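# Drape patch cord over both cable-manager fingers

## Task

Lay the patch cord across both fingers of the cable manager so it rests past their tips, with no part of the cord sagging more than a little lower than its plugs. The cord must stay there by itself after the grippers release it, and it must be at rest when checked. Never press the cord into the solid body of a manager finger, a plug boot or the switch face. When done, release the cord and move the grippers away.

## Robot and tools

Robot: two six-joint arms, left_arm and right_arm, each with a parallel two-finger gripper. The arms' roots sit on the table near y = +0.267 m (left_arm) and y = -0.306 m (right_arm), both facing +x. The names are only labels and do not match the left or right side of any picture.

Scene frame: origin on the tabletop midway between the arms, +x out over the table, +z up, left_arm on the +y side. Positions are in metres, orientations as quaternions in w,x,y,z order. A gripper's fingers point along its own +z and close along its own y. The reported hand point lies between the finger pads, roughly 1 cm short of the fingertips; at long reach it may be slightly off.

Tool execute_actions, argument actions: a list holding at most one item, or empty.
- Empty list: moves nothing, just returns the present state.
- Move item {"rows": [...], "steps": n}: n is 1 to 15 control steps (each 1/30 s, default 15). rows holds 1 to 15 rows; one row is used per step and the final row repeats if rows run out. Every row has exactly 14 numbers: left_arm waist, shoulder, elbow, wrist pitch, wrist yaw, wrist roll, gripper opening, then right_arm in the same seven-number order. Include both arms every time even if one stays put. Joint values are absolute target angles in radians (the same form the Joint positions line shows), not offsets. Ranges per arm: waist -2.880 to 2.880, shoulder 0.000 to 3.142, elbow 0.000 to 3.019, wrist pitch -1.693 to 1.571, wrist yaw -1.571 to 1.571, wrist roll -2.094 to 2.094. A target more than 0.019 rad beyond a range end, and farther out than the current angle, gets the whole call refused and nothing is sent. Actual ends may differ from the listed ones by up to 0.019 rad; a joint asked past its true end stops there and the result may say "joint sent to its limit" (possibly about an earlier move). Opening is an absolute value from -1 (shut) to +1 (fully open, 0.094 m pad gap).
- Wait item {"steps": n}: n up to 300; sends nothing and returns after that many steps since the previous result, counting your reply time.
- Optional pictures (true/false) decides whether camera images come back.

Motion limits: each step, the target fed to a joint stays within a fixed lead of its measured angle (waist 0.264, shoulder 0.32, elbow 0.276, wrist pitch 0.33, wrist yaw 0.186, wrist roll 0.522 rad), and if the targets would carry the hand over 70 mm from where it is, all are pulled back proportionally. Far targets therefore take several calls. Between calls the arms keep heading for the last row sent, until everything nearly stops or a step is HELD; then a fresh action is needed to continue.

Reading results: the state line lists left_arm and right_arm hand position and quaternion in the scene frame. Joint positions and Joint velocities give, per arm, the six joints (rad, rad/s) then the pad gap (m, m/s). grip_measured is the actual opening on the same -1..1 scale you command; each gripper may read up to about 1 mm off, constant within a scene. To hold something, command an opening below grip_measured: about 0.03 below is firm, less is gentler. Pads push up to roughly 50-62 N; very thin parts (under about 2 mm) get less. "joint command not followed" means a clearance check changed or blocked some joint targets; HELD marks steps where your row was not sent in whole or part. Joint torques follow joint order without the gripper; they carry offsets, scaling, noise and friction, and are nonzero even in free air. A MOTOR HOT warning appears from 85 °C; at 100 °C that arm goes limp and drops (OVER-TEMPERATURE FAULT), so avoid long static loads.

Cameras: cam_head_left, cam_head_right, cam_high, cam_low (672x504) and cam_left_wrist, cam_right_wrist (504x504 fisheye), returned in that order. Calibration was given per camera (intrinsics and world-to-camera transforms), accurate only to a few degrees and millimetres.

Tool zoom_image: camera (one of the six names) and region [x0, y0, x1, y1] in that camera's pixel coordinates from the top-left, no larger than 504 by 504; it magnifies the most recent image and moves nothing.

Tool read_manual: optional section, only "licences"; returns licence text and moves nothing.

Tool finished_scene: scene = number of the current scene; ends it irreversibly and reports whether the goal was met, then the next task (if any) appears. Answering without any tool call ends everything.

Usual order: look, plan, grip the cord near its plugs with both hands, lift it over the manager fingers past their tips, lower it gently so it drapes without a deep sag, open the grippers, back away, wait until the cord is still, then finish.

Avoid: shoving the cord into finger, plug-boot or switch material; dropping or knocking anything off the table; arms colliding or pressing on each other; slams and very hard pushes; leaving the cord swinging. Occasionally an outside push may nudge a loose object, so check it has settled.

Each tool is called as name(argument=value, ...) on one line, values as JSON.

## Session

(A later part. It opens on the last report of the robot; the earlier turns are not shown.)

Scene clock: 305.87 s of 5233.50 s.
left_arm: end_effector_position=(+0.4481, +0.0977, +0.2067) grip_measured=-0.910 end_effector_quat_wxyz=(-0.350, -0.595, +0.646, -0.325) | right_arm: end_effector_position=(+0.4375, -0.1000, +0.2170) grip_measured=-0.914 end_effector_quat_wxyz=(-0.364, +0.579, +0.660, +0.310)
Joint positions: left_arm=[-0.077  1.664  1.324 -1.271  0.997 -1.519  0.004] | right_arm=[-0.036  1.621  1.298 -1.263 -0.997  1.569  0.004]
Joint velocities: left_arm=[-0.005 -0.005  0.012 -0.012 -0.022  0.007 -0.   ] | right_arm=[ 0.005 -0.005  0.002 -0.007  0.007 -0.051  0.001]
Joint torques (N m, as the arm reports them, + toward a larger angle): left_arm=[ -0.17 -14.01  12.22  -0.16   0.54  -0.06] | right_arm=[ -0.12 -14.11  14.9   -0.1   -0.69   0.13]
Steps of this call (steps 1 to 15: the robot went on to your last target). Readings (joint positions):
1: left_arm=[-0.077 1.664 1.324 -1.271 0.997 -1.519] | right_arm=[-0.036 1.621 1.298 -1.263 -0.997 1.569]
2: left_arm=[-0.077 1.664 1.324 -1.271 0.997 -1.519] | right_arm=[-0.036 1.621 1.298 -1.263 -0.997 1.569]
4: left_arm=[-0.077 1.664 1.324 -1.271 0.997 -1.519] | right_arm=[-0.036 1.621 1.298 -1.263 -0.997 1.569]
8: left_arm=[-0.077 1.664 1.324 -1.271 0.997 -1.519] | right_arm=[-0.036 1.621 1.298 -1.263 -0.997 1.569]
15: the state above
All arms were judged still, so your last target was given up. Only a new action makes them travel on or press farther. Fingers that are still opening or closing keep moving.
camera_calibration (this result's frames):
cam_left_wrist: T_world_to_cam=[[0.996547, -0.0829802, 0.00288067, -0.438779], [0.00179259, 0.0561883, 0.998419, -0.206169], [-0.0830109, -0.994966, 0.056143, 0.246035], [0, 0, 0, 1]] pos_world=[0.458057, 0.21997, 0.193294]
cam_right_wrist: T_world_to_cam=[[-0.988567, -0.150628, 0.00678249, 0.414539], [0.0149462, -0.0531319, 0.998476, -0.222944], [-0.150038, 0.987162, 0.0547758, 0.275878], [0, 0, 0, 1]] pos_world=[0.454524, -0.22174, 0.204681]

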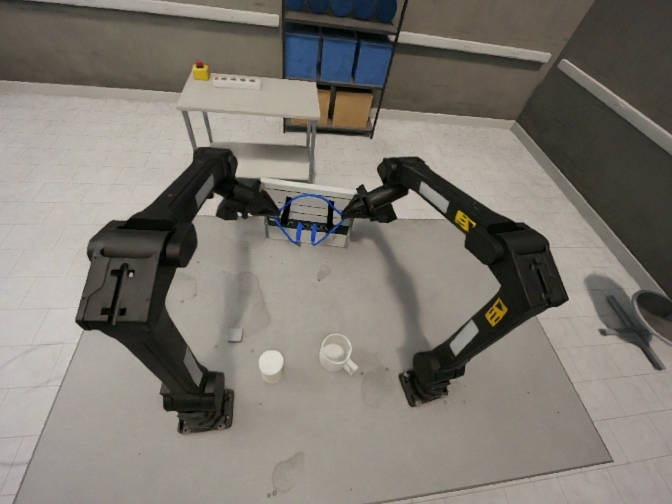

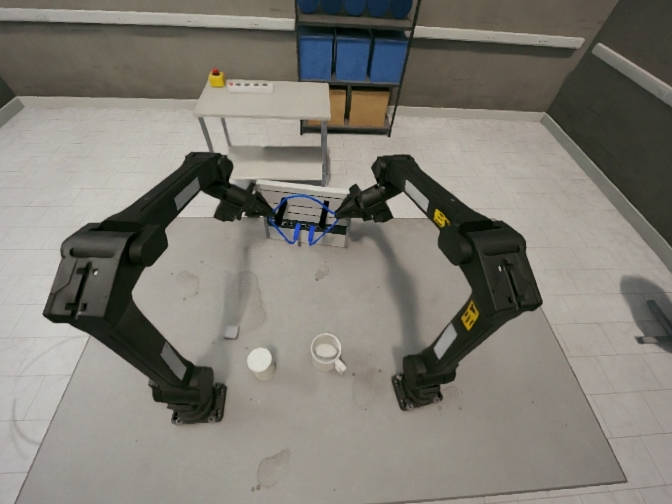

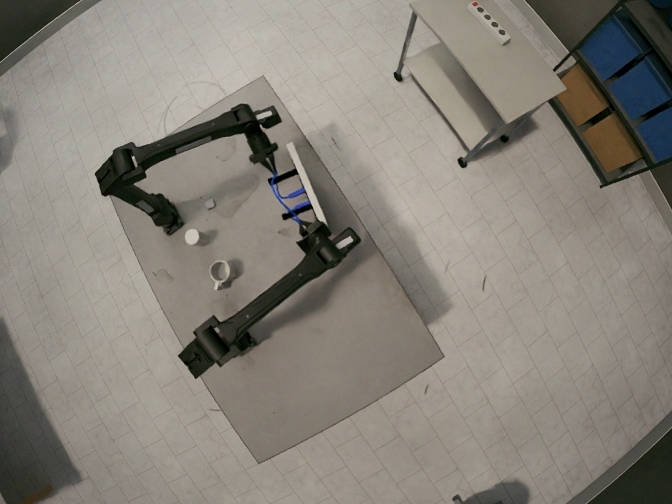

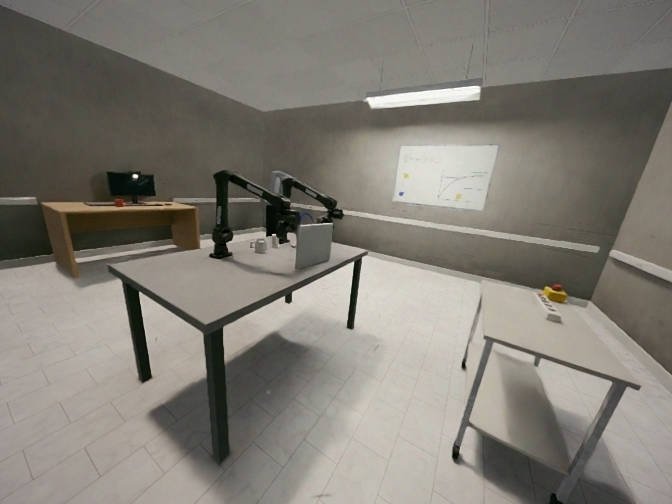

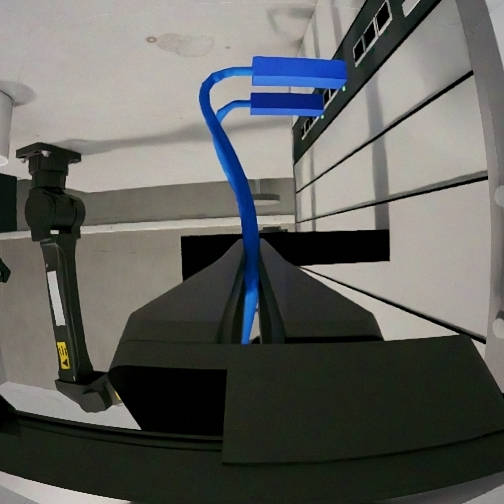

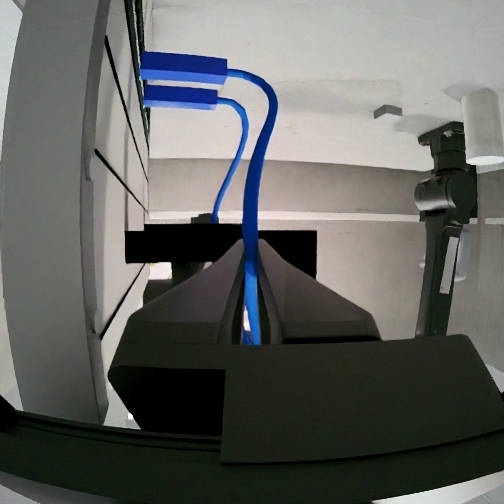

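execute_actions(actions=[{"rows":[[-0.072,1.66,1.315,-1.25,1.0,-1.58,-0.935,-0.048,1.622,1.288,-1.245,-1.0,1.63,-0.945],[-0.069,1.66,1.307,-1.243,1.0,-1.63,-0.935,-0.051,1.622,1.278,-1.236,-1.0,1.68,-0.945],[-0.066,1.66,1.299,-1.236,1.0,-1.68,-0.935,-0.054,1.622,1.268,-1.227,-1.0,1.73,-0.945],[-0.063,1.66,1.291,-1.229,1.0,-1.73,-0.935,-0.057,1.622,1.258,-1.218,-1.0,1.78,-0.945],[-0.06,1.66,1.284,-1.222,1.0,-1.78,-0.935,-0.06,1.622,1.249,-1.208,-1.0,1.83,-0.945],[-0.057,1.66,1.277,-1.215,1.0,-1.82,-0.935,-0.062,1.622,1.24,-1.198,-1.0,1.87,-0.945],[-0.054,1.66,1.27,-1.208,1.0,-1.86,-0.935,-0.064,1.622,1.231,-1.189,-1.0,1.91,-0.945],[-0.05,1.66,1.262,-1.20,1.0,-1.90,-0.935,-0.066,1.622,1.222,-1.18,-1.0,1.95,-0.945]],"steps":15}], pictures=false)

execute_actions(actions=[{"steps":20}])

zoom_image(camera="cam_head_left", region=[230,160,390,280])

zoom_image(camera="cam_high", region=[220,140,360,260])

Scene clock: 327.40 s of 5233.50 s.
left_arm: end_effector_position=(+0.4415, +0.1050, +0.1856) grip_measured=-0.910 end_effector_quat_wxyz=(+0.400, +0.700, -0.530, +0.263) | right_arm: end_effector_position=(+0.4379, -0.1010, +0.2164) grip_measured=-0.914 end_effector_quat_wxyz=(-0.399, +0.662, +0.570, +0.279)
Joint positions: left_arm=[-0.062  1.664  1.264 -1.216  0.997 -1.857  0.004] | right_arm=[-0.042  1.598  1.261 -1.188 -1.016  1.874  0.004]
Joint velocities: left_arm=[ 0.015 -0.024  0.002  0.012  0.051 -0.256 -0.001] | right_arm=[-0.005 -0.015  0.012 -0.002 -0.007  0.183  0.   ]
Joint torques (N m, as the arm reports them, + toward a larger angle): left_arm=[  0.79 -13.95   8.04   0.8    0.51  -0.15] | right_arm=[ -1.67 -11.62   5.9    1.13   0.1    0.53]
Steps of this call (steps 1 to 220: nothing new was sent; then 13.70 s passed at rest; steps 221 to 235: all 15 steps of this action). Readings (joint positions):
221: left_arm=[-0.077 1.664 1.324 -1.270 0.997 -1.527] | right_arm=[-0.036 1.621 1.298 -1.263 -0.997 1.577]
222: left_arm=[-0.077 1.664 1.321 -1.266 0.997 -1.544] | right_arm=[-0.036 1.621 1.297 -1.261 -0.998 1.593]
224: left_arm=[-0.077 1.664 1.311 -1.255 0.997 -1.596] | right_arm=[-0.039 1.621 1.287 -1.248 -0.998 1.646]
228: left_arm=[-0.074 1.664 1.280 -1.229 0.997 -1.736] | right_arm=[-0.042 1.611 1.268 -1.208 -1.015 1.766]
235: the state above

Scene clock: 328.07 s of 5233.50 s.
left_arm: end_effector_position=(+0.4416, +0.1050, +0.1856) grip_measured=-0.910 end_effector_quat_wxyz=(+0.404, +0.708, -0.520, +0.257) | right_arm: end_effector_position=(+0.4380, -0.1010, +0.2172) grip_measured=-0.914 end_effector_quat_wxyz=(-0.402, +0.668, +0.563, +0.275)
Joint positions: left_arm=[-0.062  1.664  1.264 -1.215  0.997 -1.889  0.004] | right_arm=[-0.042  1.597  1.261 -1.187 -1.017  1.897  0.004]
Joint velocities: left_arm=[-0.005  0.005 -0.002  0.002 -0.007  0.022 -0.   ] | right_arm=[-0.005  0.005 -0.017  0.002 -0.022  0.037 -0.   ]
Joint torques (N m, as the arm reports them, + toward a larger angle): left_arm=[  0.98 -13.93   7.97   0.82   0.51  -0.11] | right_arm=[ -2.27 -12.02   6.07   0.96   0.11   0.56]
Steps of this call (steps 1 to 20: the robot went on to your last target). Readings (joint positions):
1: left_arm=[-0.062 1.664 1.264 -1.215 0.997 -1.864] | right_arm=[-0.042 1.598 1.261 -1.188 -1.016 1.879]
2: left_arm=[-0.062 1.664 1.264 -1.215 0.997 -1.869] | right_arm=[-0.042 1.598 1.261 -1.188 -1.017 1.883]
4: left_arm=[-0.062 1.664 1.264 -1.215 0.997 -1.876] | right_arm=[-0.042 1.597 1.261 -1.187 -1.017 1.888]
8: left_arm=[-0.062 1.664 1.264 -1.215 0.997 -1.884] | right_arm=[-0.042 1.597 1.261 -1.187 -1.017 1.894]
20: the state above
camera_calibration (this result's frames):
cam_left_wrist: T_world_to_cam=[[0.943222, 0.131688, -0.304944, -0.373515], [0.298396, 0.0673731, 0.952061, -0.308967], [0.14592, -0.988999, 0.0242528, 0.158116], [0, 0, 0, 1]] pos_world=[0.421429, 0.22638, 0.17642]
cam_right_wrist: T_world_to_cam=[[-0.974846, 0.0289314, 0.220992, 0.380494], [0.218643, -0.0682387, 0.973416, -0.308526], [0.0432425, 0.997249, 0.0601966, 0.192093], [0, 0, 0, 1]] pos_world=[0.430074, -0.223626, 0.204674]

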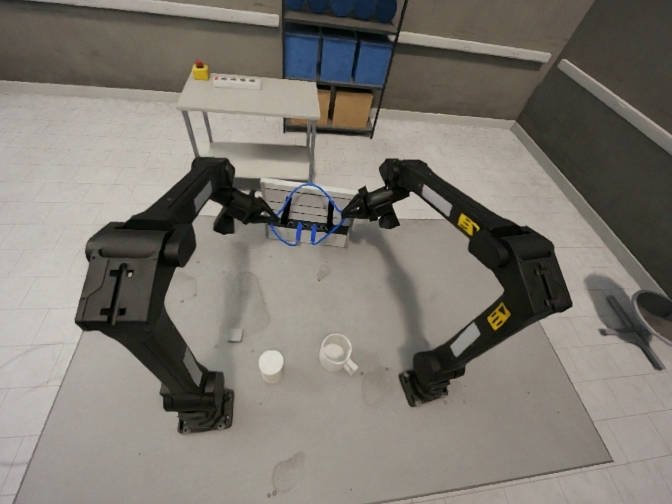

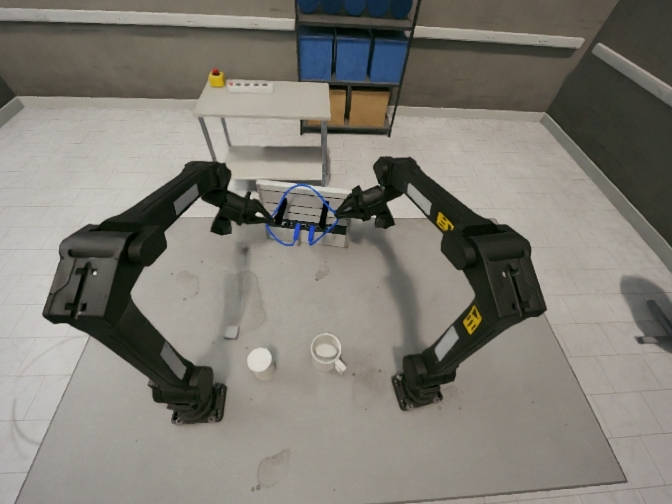

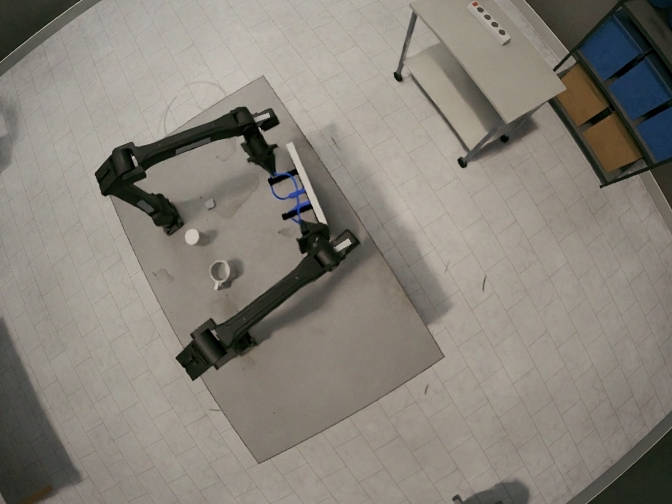

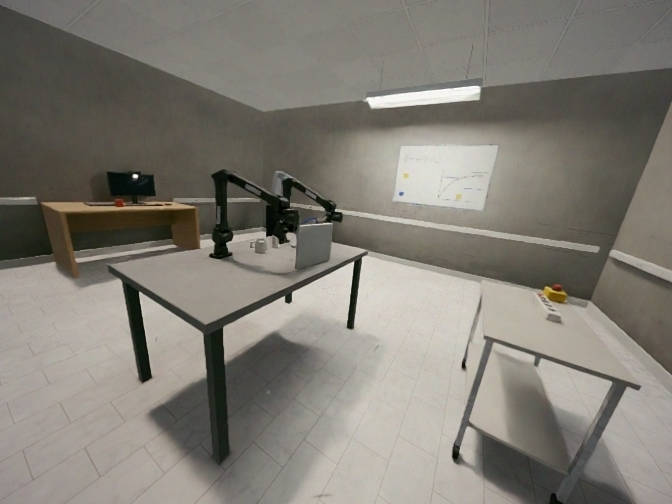

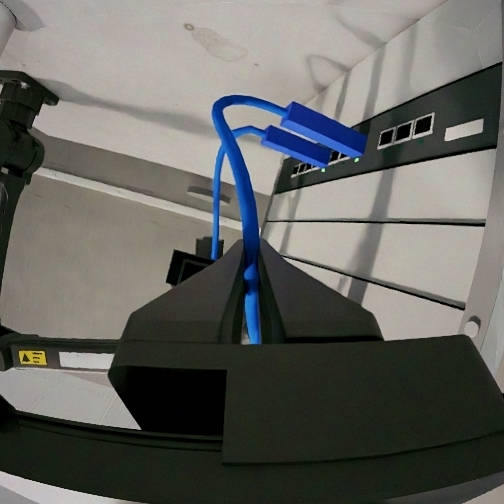

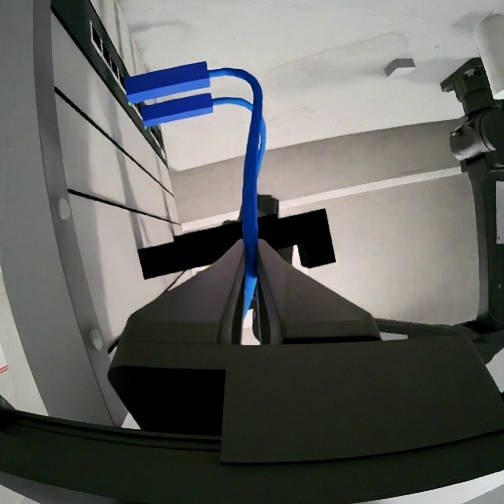

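Region (230, 160, 390, 280) of cam_head_left's 672x504 image, scaled by 3.150, with more detail than that image has; it fills the top 378 rows of this view, and the rest is white.

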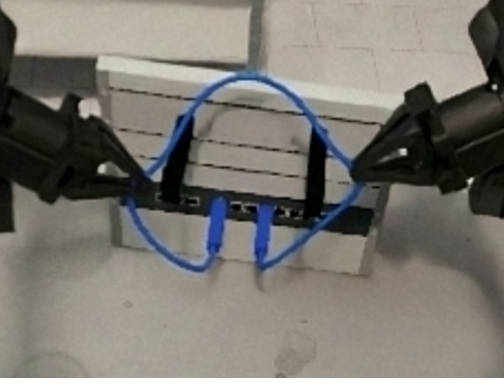

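Region (220, 140, 360, 260) of cam_high's 672x504 image, scaled by 3.600, with more detail than that image has; it fills the top 432 rows of this view, and the rest is white.

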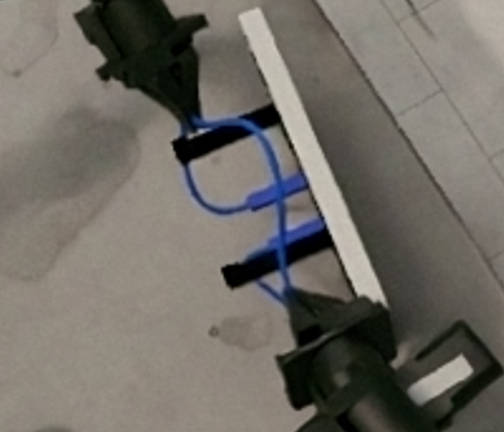

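execute_actions(actions=[{"rows":[[-0.05,1.65,1.258,-1.20,1.0,-1.86,-0.935,-0.05,1.575,1.25,-1.18,-1.0,1.88,-0.945],[-0.05,1.645,1.254,-1.20,1.0,-1.83,-0.935,-0.053,1.565,1.24,-1.178,-1.0,1.86,-0.945],[-0.05,1.64,1.25,-1.20,1.0,-1.80,-0.935,-0.056,1.555,1.228,-1.175,-1.0,1.84,-0.945],[-0.05,1.635,1.245,-1.20,1.0,-1.78,-0.935,-0.059,1.545,1.216,-1.172,-1.0,1.82,-0.945],[-0.05,1.632,1.24,-1.20,1.0,-1.76,-0.935,-0.062,1.537,1.206,-1.168,-1.0,1.81,-0.945],[-0.05,1.63,1.236,-1.198,1.0,-1.75,-0.935,-0.066,1.53,1.196,-1.165,-1.0,1.80,-0.945]],"steps":15}], pictures=false)

execute_actions(actions=[{"steps":15}])

zoom_image(camera="cam_head_left", region=[230,160,390,280])

zoom_image(camera="cam_high", region=[220,140,360,260])

Scene clock: 342.40 s of 5233.50 s.
left_arm: end_effector_position=(+0.4332, +0.1053, +0.1895) grip_measured=-0.910 end_effector_quat_wxyz=(+0.386, +0.675, -0.562, +0.283) | right_arm: end_effector_position=(+0.4212, -0.1113, +0.2114) grip_measured=-0.914 end_effector_quat_wxyz=(-0.386, +0.654, +0.585, +0.286)
Joint positions: left_arm=[-0.062  1.637  1.242 -1.213  0.997 -1.77   0.004] | right_arm=[-0.057  1.555  1.202 -1.183 -1.002  1.816  0.004]
Joint velocities: left_arm=[-0.015  0.005 -0.007 -0.007 -0.051  0.095 -0.001] | right_arm=[-0.005  0.005 -0.007 -0.002 -0.022  0.007  0.001]
Joint torques (N m, as the arm reports them, + toward a larger angle): left_arm=[  0.78 -13.59   7.94   0.72   0.51   0.09] | right_arm=[ -0.21 -14.74   8.86   1.63  -0.48  -0.05]
Steps of this call (steps 1 to 15: the robot went on to your last target; steps 16 to 100: nothing new was sent; then 10.50 s passed at rest; steps 101 to 115: all 15 steps of this action). Readings (joint positions):
101: left_arm=[-0.062 1.664 1.264 -1.215 0.997 -1.886] | right_arm=[-0.042 1.594 1.261 -1.186 -1.016 1.891]
102: left_arm=[-0.062 1.663 1.264 -1.215 0.997 -1.878] | right_arm=[-0.042 1.592 1.260 -1.186 -1.010 1.886]
104: left_arm=[-0.062 1.658 1.258 -1.214 0.997 -1.852] | right_arm=[-0.043 1.584 1.249 -1.185 -1.006 1.868]
108: left_arm=[-0.062 1.642 1.242 -1.213 0.997 -1.800] | right_arm=[-0.052 1.559 1.208 -1.183 -1.002 1.836]
115: the state above

Scene clock: 342.90 s of 5233.50 s.
left_arm: end_effector_position=(+0.4332, +0.1053, +0.1895) grip_measured=-0.910 end_effector_quat_wxyz=(+0.385, +0.673, -0.564, +0.284) | right_arm: end_effector_position=(+0.4212, -0.1113, +0.2114) grip_measured=-0.914 end_effector_quat_wxyz=(-0.385, +0.652, +0.586, +0.287)
Joint positions: left_arm=[-0.062  1.637  1.242 -1.213  0.997 -1.762  0.004] | right_arm=[-0.057  1.555  1.202 -1.183 -1.002  1.811  0.004]
Joint velocities: left_arm=[ 0.005  0.005  0.012  0.007  0.022  0.007 -0.001] | right_arm=[-0.015 -0.005 -0.007 -0.007 -0.022  0.007 -0.   ]
Joint torques (N m, as the arm reports them, + toward a larger angle): left_arm=[  0.72 -13.08   7.86   0.81   0.51   0.21] | right_arm=[  0.29 -15.06   8.91   1.27  -0.47  -0.06]
Steps of this call (steps 1 to 15: the robot went on to your last target). Readings (joint positions):
1: left_arm=[-0.062 1.637 1.242 -1.213 0.997 -1.768] | right_arm=[-0.057 1.555 1.202 -1.183 -1.002 1.815]
2: left_arm=[-0.062 1.637 1.242 -1.213 0.997 -1.767] | right_arm=[-0.057 1.555 1.202 -1.183 -1.002 1.814]
4: left_arm=[-0.062 1.637 1.242 -1.213 0.997 -1.765] | right_arm=[-0.057 1.555 1.202 -1.183 -1.002 1.813]
8: left_arm=[-0.062 1.637 1.242 -1.213 0.997 -1.763] | right_arm=[-0.057 1.555 1.202 -1.183 -1.002 1.812]
15: the state above
All arms were judged still, so your last target was given up. Only a new action makes them travel on or press farther. Fingers that are still opening or closing keep moving.
camera_calibration (this result's frames):
cam_left_wrist: T_world_to_cam=[[0.978053, 0.0640866, -0.198255, -0.392616], [0.194733, 0.0572549, 0.979184, -0.269379], [0.0741036, -0.996301, 0.0435186, 0.187788], [0, 0, 0, 1]] pos_world=[0.42254, 0.227678, 0.177761]
cam_right_wrist: T_world_to_cam=[[-0.987008, 0.00107683, 0.16067, 0.380454], [0.160391, -0.0526013, 0.985651, -0.27626], [0.00951281, 0.998615, 0.0517452, 0.219657], [0, 0, 0, 1]] pos_world=[0.417732, -0.234295, 0.199802]

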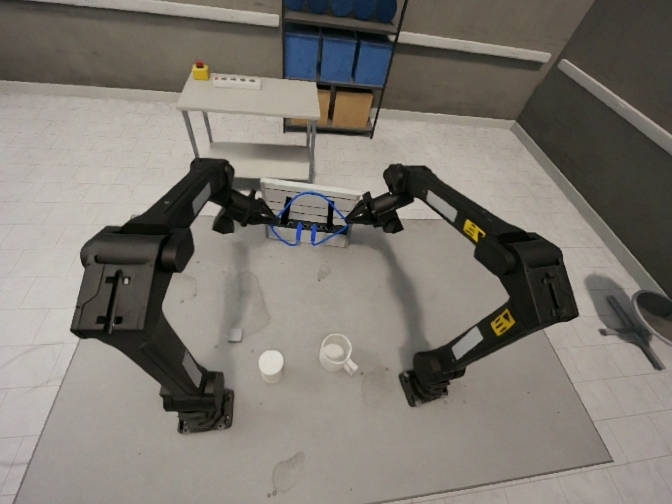

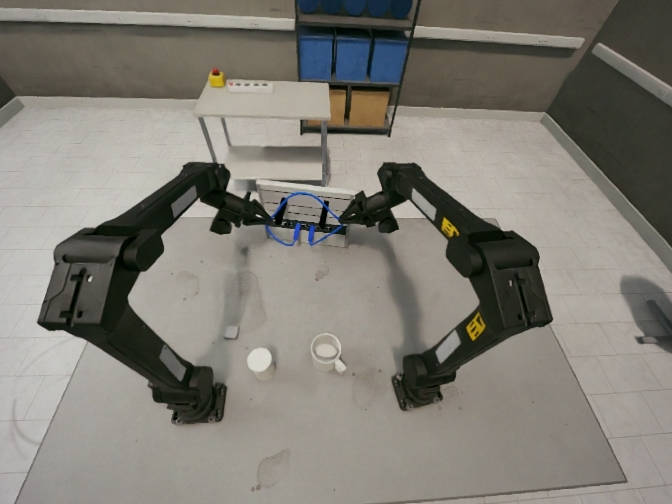

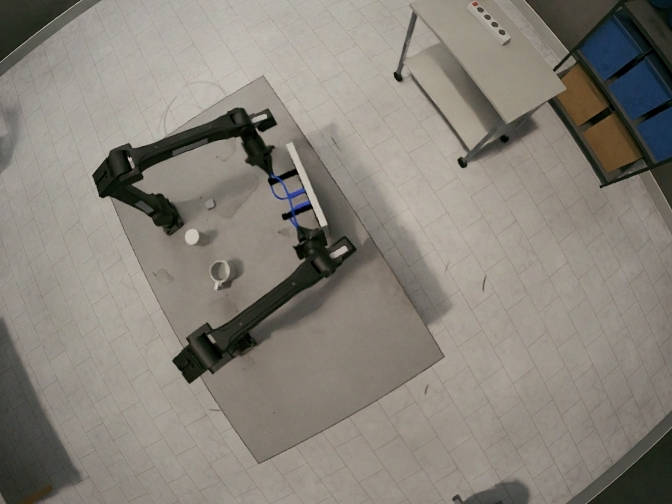

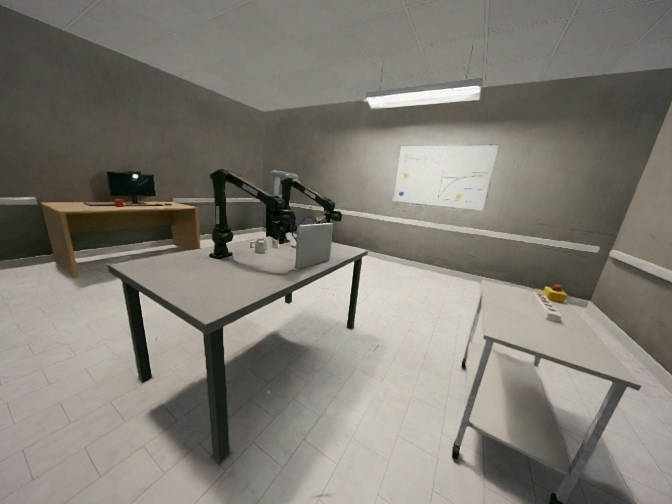

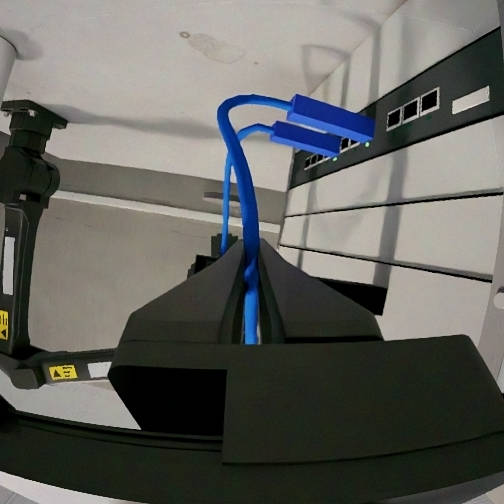

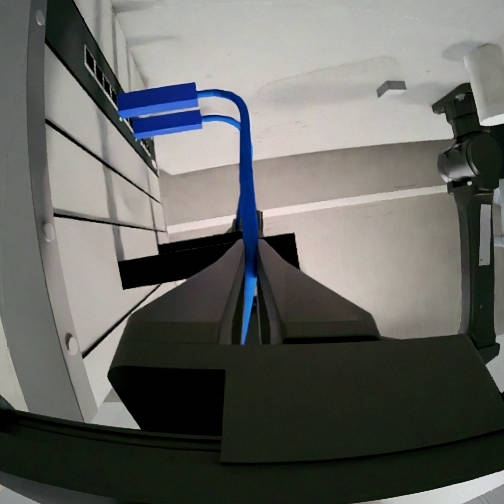

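Region (230, 160, 390, 280) of cam_head_left's 672x504 image, scaled by 3.150, with more detail than that image has; it fills the top 378 rows of this view, and the rest is white.

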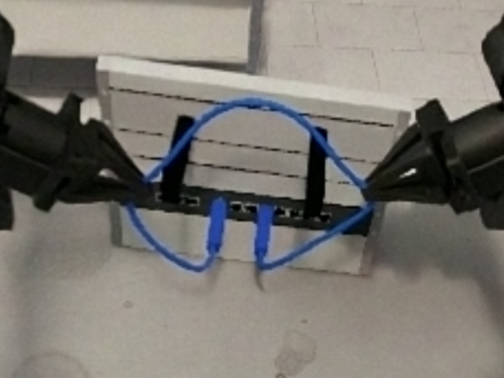

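Region (220, 140, 360, 260) of cam_high's 672x504 image, scaled by 3.600, with more detail than that image has; it fills the top 432 rows of this view, and the rest is white.

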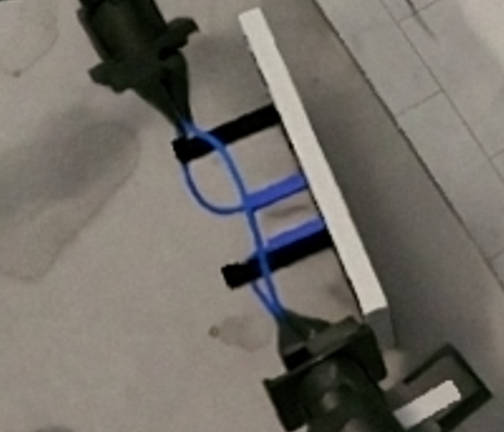

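execute_actions(actions=[{"rows":[[-0.05,1.637,1.232,-1.195,1.0,-1.75,-0.935,-0.066,1.56,1.192,-1.16,-1.0,1.80,-0.945],[-0.05,1.637,1.228,-1.19,1.0,-1.75,-0.935,-0.066,1.564,1.185,-1.154,-1.0,1.80,-0.945],[-0.05,1.637,1.224,-1.186,1.0,-1.75,-0.935,-0.066,1.568,1.178,-1.148,-1.0,1.80,-0.945],[-0.05,1.637,1.22,-1.182,1.0,-1.75,-0.935,-0.066,1.572,1.171,-1.142,-1.0,1.80,-0.945],[-0.05,1.637,1.217,-1.178,1.0,-1.75,-0.935,-0.066,1.575,1.164,-1.136,-1.0,1.80,-0.945],[-0.05,1.637,1.215,-1.175,1.0,-1.75,-0.935,-0.066,1.578,1.158,-1.13,-1.0,1.80,-0.945]],"steps":15}], pictures=false)

execute_actions(actions=[{"steps":15}])

zoom_image(camera="cam_head_left", region=[230,160,390,280])

zoom_image(camera="cam_high", region=[220,140,360,260])

Scene clock: 361.50 s of 5233.50 s.
left_arm: end_effector_position=(+0.4302, +0.1054, +0.1819) grip_measured=-0.910 end_effector_quat_wxyz=(+0.385, +0.673, -0.564, +0.285) | right_arm: end_effector_position=(+0.4170, -0.1122, +0.1937) grip_measured=-0.914 end_effector_quat_wxyz=(-0.389, +0.655, +0.584, +0.282)
Joint positions: left_arm=[-0.062  1.637  1.22  -1.19   0.998 -1.762  0.004] | right_arm=[-0.058  1.567  1.166 -1.149 -1.002  1.81   0.004]
Joint velocities: left_arm=[-0.005 -0.005 -0.027  0.012  0.007 -0.022  0.   ] | right_arm=[-0.005 -0.005  0.017  0.002  0.007 -0.095 -0.   ]
Joint torques (N m, as the arm reports them, + toward a larger angle): left_arm=[  0.68 -12.12   7.87   0.74   0.51   0.12] | right_arm=[ -0.12 -13.22   8.38   1.38  -0.48   0.01]
Steps of this call (steps 1 to 180: nothing new was sent; then 12.10 s passed at rest; steps 181 to 195: all 15 steps of this action). Readings (joint positions):
181: left_arm=[-0.062 1.637 1.241 -1.213 0.997 -1.762] | right_arm=[-0.057 1.555 1.202 -1.182 -1.002 1.810]
182: left_arm=[-0.062 1.637 1.240 -1.210 0.998 -1.762] | right_arm=[-0.057 1.555 1.200 -1.179 -1.002 1.810]
184: left_arm=[-0.062 1.637 1.234 -1.203 0.998 -1.762] | right_arm=[-0.057 1.555 1.194 -1.169 -1.002 1.810]
188: left_arm=[-0.062 1.637 1.221 -1.192 0.998 -1.762] | right_arm=[-0.057 1.559 1.171 -1.152 -1.002 1.810]
195: the state above

Scene clock: 362.00 s of 5233.50 s.
left_arm: end_effector_position=(+0.4302, +0.1054, +0.1819) grip_measured=-0.910 end_effector_quat_wxyz=(+0.385, +0.673, -0.564, +0.285) | right_arm: end_effector_position=(+0.4170, -0.1122, +0.1937) grip_measured=-0.914 end_effector_quat_wxyz=(-0.389, +0.655, +0.584, +0.282)
Joint positions: left_arm=[-0.062  1.637  1.22  -1.19   0.998 -1.762  0.004] | right_arm=[-0.058  1.567  1.166 -1.149 -1.002  1.81   0.004]
Joint velocities: left_arm=[-0.005 -0.005 -0.002  0.012 -0.095  0.007  0.001] | right_arm=[-0.005 -0.005  0.002 -0.017 -0.022  0.037 -0.   ]
Joint torques (N m, as the arm reports them, + toward a larger angle): left_arm=[  0.76 -12.83   7.78   0.81   0.52   0.1 ] | right_arm=[ -0.73 -12.24   8.58   1.35  -0.49  -0.04]
Steps of this call (steps 1 to 15: the robot went on to your last target). Readings (joint positions):
1: left_arm=[-0.062 1.637 1.220 -1.190 0.998 -1.762] | right_arm=[-0.058 1.567 1.166 -1.149 -1.002 1.810]
2: left_arm=[-0.062 1.637 1.220 -1.190 0.998 -1.762] | right_arm=[-0.058 1.567 1.166 -1.149 -1.002 1.810]
4: left_arm=[-0.062 1.637 1.220 -1.190 0.998 -1.762] | right_arm=[-0.058 1.567 1.166 -1.149 -1.002 1.810]
8: left_arm=[-0.062 1.637 1.220 -1.190 0.998 -1.762] | right_arm=[-0.058 1.567 1.166 -1.149 -1.002 1.810]
15: the state above
All arms were judged still, so your last target was given up. Only a new action makes them travel on or press farther. Fingers that are still opening or closing keep moving.
camera_calibration (this result's frames):
cam_left_wrist: T_world_to_cam=[[0.978351, 0.0640142, -0.196805, -0.391546], [0.193253, 0.0576866, 0.979452, -0.260826], [0.0740518, -0.99628, 0.0440668, 0.18834], [0, 0, 0, 1]] pos_world=[0.419528, 0.22775, 0.170109]
cam_right_wrist: T_world_to_cam=[[-0.984844, 0.00187622, 0.17343, 0.375952], [0.173108, -0.0512217, 0.98357, -0.262866], [0.0107288, 0.998686, 0.0501206, 0.221248], [0, 0, 0, 1]] pos_world=[0.413385, -0.235127, 0.182257]

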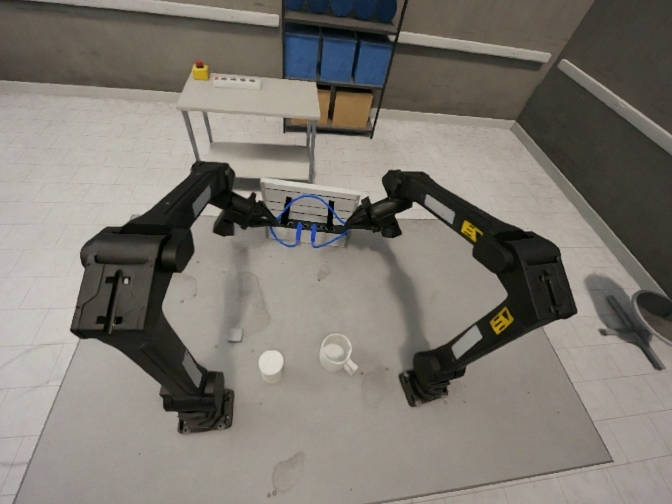

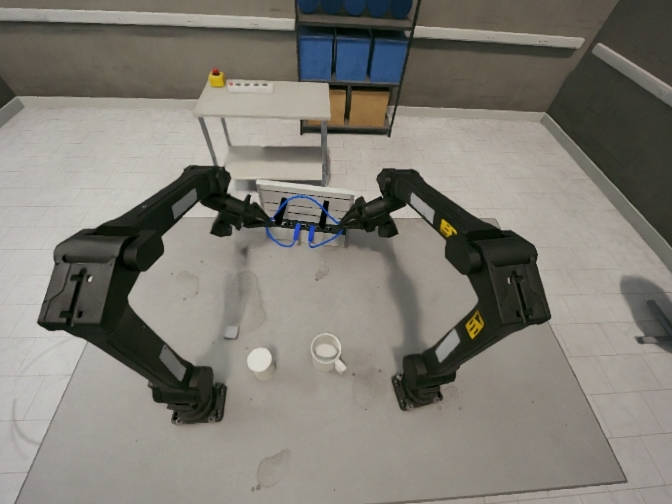

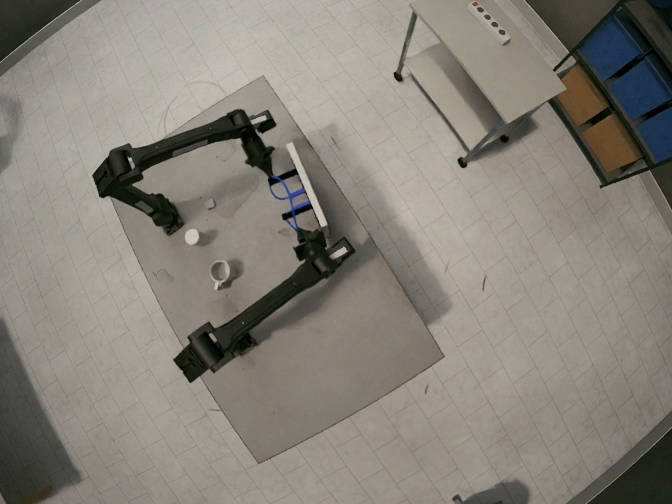

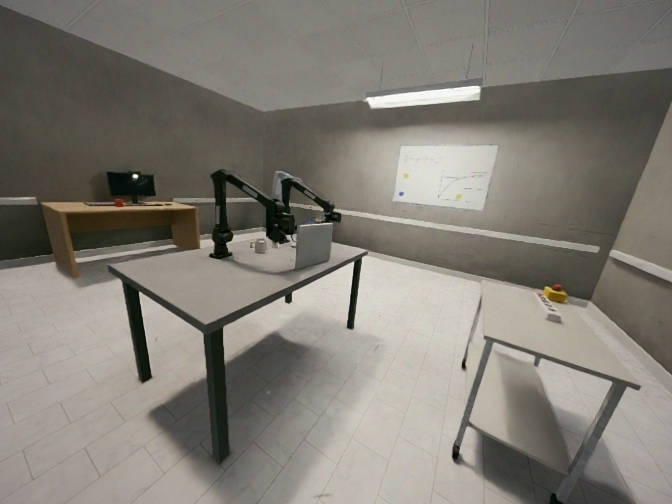

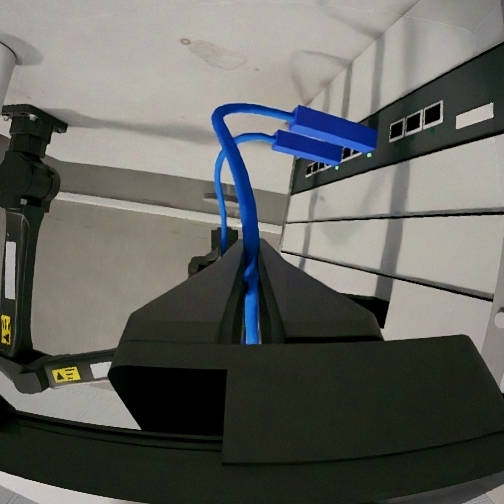

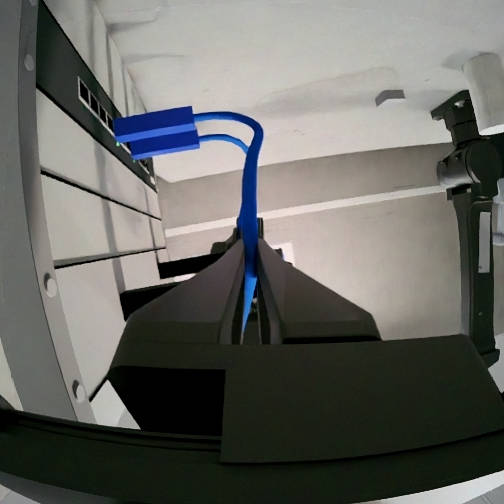

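Region (230, 160, 390, 280) of cam_head_left's 672x504 image, scaled by 3.150, with more detail than that image has; it fills the top 378 rows of this view, and the rest is white.

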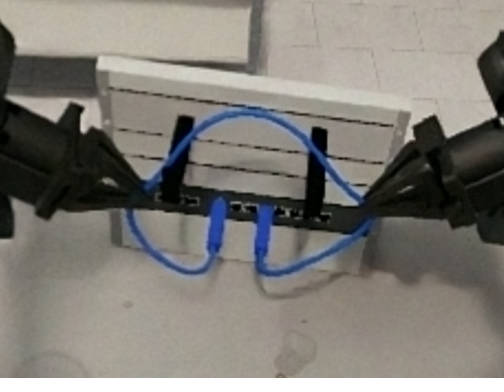

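Region (220, 140, 360, 260) of cam_high's 672x504 image, scaled by 3.600, with more detail than that image has; it fills the top 432 rows of this view, and the rest is white.

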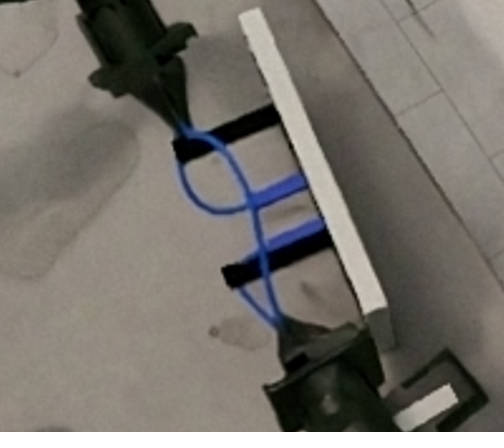

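execute_actions(actions=[{"rows":[[-0.05,1.637,1.21,-1.17,1.0,-1.75,-0.935,-0.066,1.582,1.152,-1.12,-1.0,1.80,-0.945],[-0.05,1.637,1.206,-1.166,1.0,-1.75,-0.935,-0.066,1.586,1.146,-1.11,-1.0,1.80,-0.945],[-0.05,1.637,1.202,-1.162,1.0,-1.75,-0.935,-0.066,1.59,1.14,-1.10,-1.0,1.80,-0.945],[-0.05,1.637,1.198,-1.158,1.0,-1.75,-0.935,-0.066,1.594,1.133,-1.09,-1.0,1.80,-0.945]],"steps":15}], pictures=false)

execute_actions(actions=[{"steps":15}])

zoom_image(camera="cam_head_left", region=[230,160,390,280])

zoom_image(camera="cam_high", region=[220,140,360,260])

Scene clock: 377.90 s of 5233.50 s.
left_arm: end_effector_position=(+0.4278, +0.1054, +0.1764) grip_measured=-0.910 end_effector_quat_wxyz=(+0.385, +0.672, -0.565, +0.285) | right_arm: end_effector_position=(+0.4173, -0.1126, +0.1800) grip_measured=-0.914 end_effector_quat_wxyz=(-0.388, +0.654, +0.584, +0.283)
Joint positions: left_arm=[-0.062  1.637  1.204 -1.173  0.998 -1.762  0.004] | right_arm=[-0.059  1.581  1.143 -1.108 -1.002  1.81   0.004]
Joint velocities: left_arm=[-0.005 -0.015  0.007 -0.002 -0.007 -0.081  0.   ] | right_arm=[-0.015  0.005 -0.012  0.022  0.007 -0.037 -0.001]
Joint torques (N m, as the arm reports them, + toward a larger angle): left_arm=[  0.67 -12.8    7.67   0.63   0.47   0.11] | right_arm=[ -0.49 -12.75   8.11   1.17  -0.46   0.03]
Steps of this call (steps 1 to 90: nothing new was sent; then 12.40 s passed at rest; steps 91 to 105: all 15 steps of this action). Readings (joint positions):
91: left_arm=[-0.062 1.637 1.219 -1.189 0.998 -1.762] | right_arm=[-0.058 1.567 1.166 -1.147 -1.002 1.810]
92: left_arm=[-0.062 1.637 1.218 -1.186 0.998 -1.762] | right_arm=[-0.058 1.567 1.165 -1.141 -1.002 1.810]
94: left_arm=[-0.062 1.637 1.213 -1.179 0.998 -1.762] | right_arm=[-0.058 1.568 1.158 -1.124 -1.002 1.810]
98: left_arm=[-0.062 1.637 1.204 -1.175 0.998 -1.762] | right_arm=[-0.058 1.575 1.145 -1.111 -1.002 1.810]
105: the state above

Scene clock: 378.40 s of 5233.50 s.
left_arm: end_effector_position=(+0.4278, +0.1054, +0.1764) grip_measured=-0.910 end_effector_quat_wxyz=(+0.385, +0.672, -0.565, +0.285) | right_arm: end_effector_position=(+0.4173, -0.1126, +0.1800) grip_measured=-0.914 end_effector_quat_wxyz=(-0.388, +0.654, +0.584, +0.283)
Joint positions: left_arm=[-0.062  1.637  1.204 -1.173  0.998 -1.762  0.004] | right_arm=[-0.059  1.581  1.143 -1.108 -1.002  1.81   0.004]
Joint velocities: left_arm=[-0.005 -0.005  0.007 -0.002 -0.007 -0.007 -0.001] | right_arm=[-0.015 -0.015  0.012  0.002 -0.007 -0.007 -0.   ]
Joint torques (N m, as the arm reports them, + toward a larger angle): left_arm=[  0.6  -12.83   7.7    0.76   0.47   0.11] | right_arm=[  0.25 -12.77   7.87   1.22  -0.47  -0.05]
Steps of this call (steps 1 to 15: the robot went on to your last target). Readings (joint positions):
1: left_arm=[-0.062 1.637 1.204 -1.173 0.998 -1.762] | right_arm=[-0.059 1.581 1.143 -1.108 -1.002 1.810]
2: left_arm=[-0.062 1.637 1.204 -1.173 0.998 -1.762] | right_arm=[-0.059 1.581 1.143 -1.108 -1.002 1.810]
4: left_arm=[-0.062 1.637 1.204 -1.173 0.998 -1.762] | right_arm=[-0.059 1.581 1.143 -1.108 -1.002 1.810]
8: left_arm=[-0.062 1.637 1.204 -1.173 0.998 -1.762] | right_arm=[-0.059 1.581 1.143 -1.108 -1.002 1.810]
15: the state above
All arms were judged still, so your last target was given up. Only a new action makes them travel on or press farther. Fingers that are still opening or closing keep moving.
camera_calibration (this result's frames):
cam_left_wrist: T_world_to_cam=[[0.978647, 0.0637387, -0.195415, -0.390697], [0.191844, 0.0580837, 0.979705, -0.25445], [0.0737956, -0.996275, 0.0446155, 0.18882], [0, 0, 0, 1]] pos_world=[0.417235, 0.227799, 0.164513]
cam_right_wrist: T_world_to_cam=[[-0.985428, 0.00293677, 0.17007, 0.379587], [0.169693, -0.0518009, 0.984135, -0.248194], [0.0117, 0.998653, 0.0505477, 0.221924], [0, 0, 0, 1]] pos_world=[0.413575, -0.235596, 0.168482]

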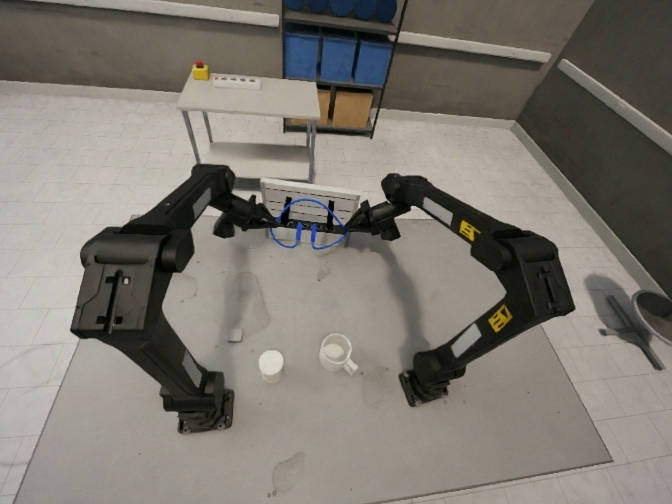

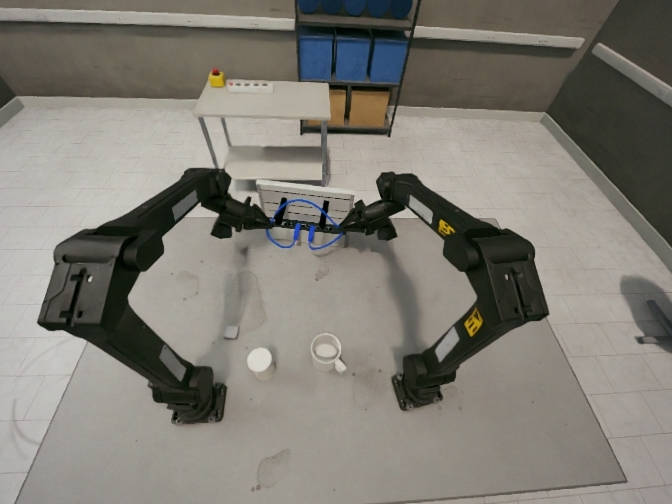

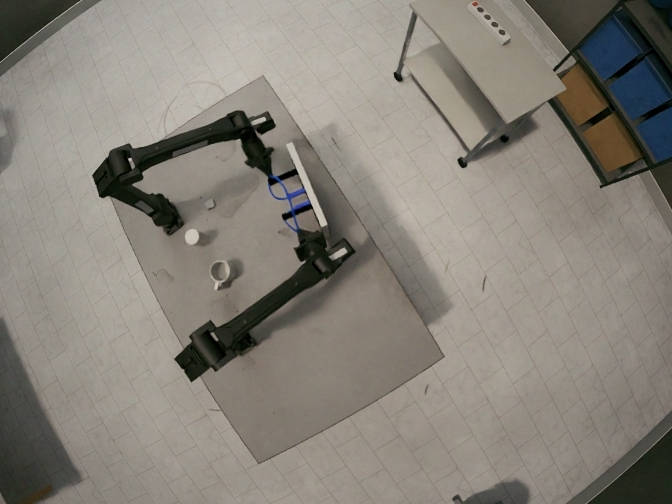

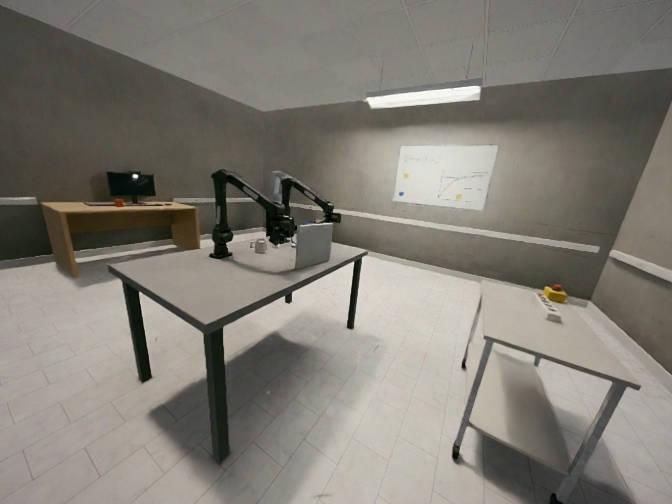

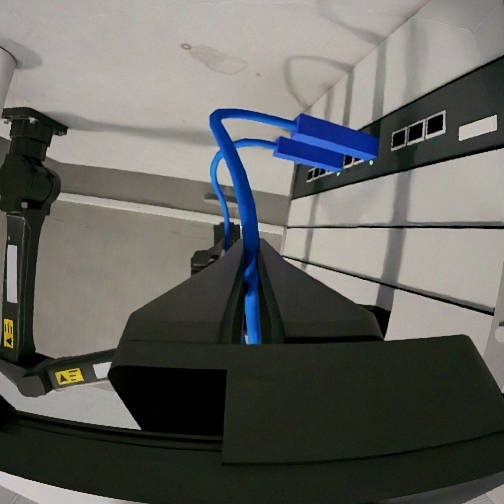

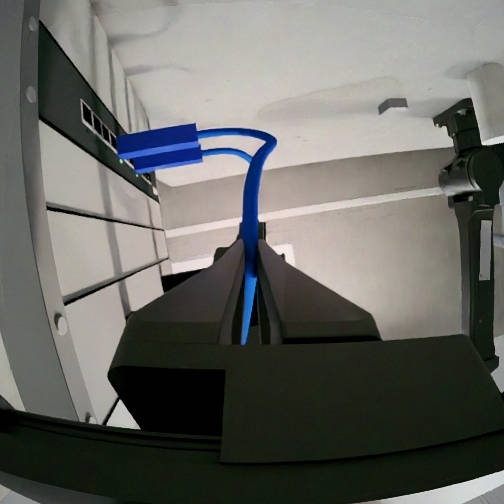

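Region (230, 160, 390, 280) of cam_head_left's 672x504 image, scaled by 3.150, with more detail than that image has; it fills the top 378 rows of this view, and the rest is white.

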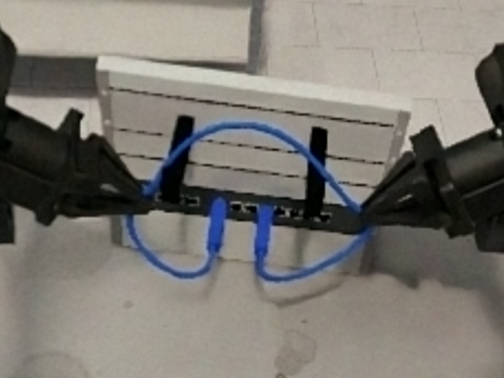

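Region (220, 140, 360, 260) of cam_high's 672x504 image, scaled by 3.600, with more detail than that image has; it fills the top 432 rows of this view, and the rest is white.

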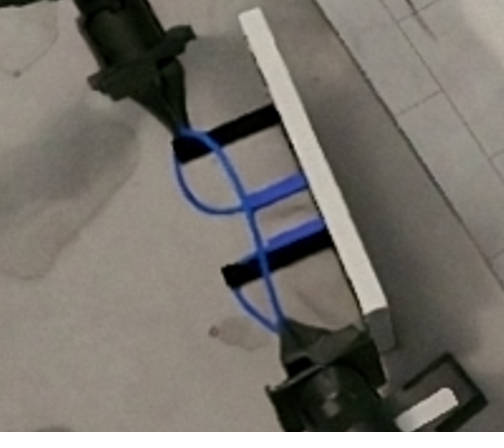

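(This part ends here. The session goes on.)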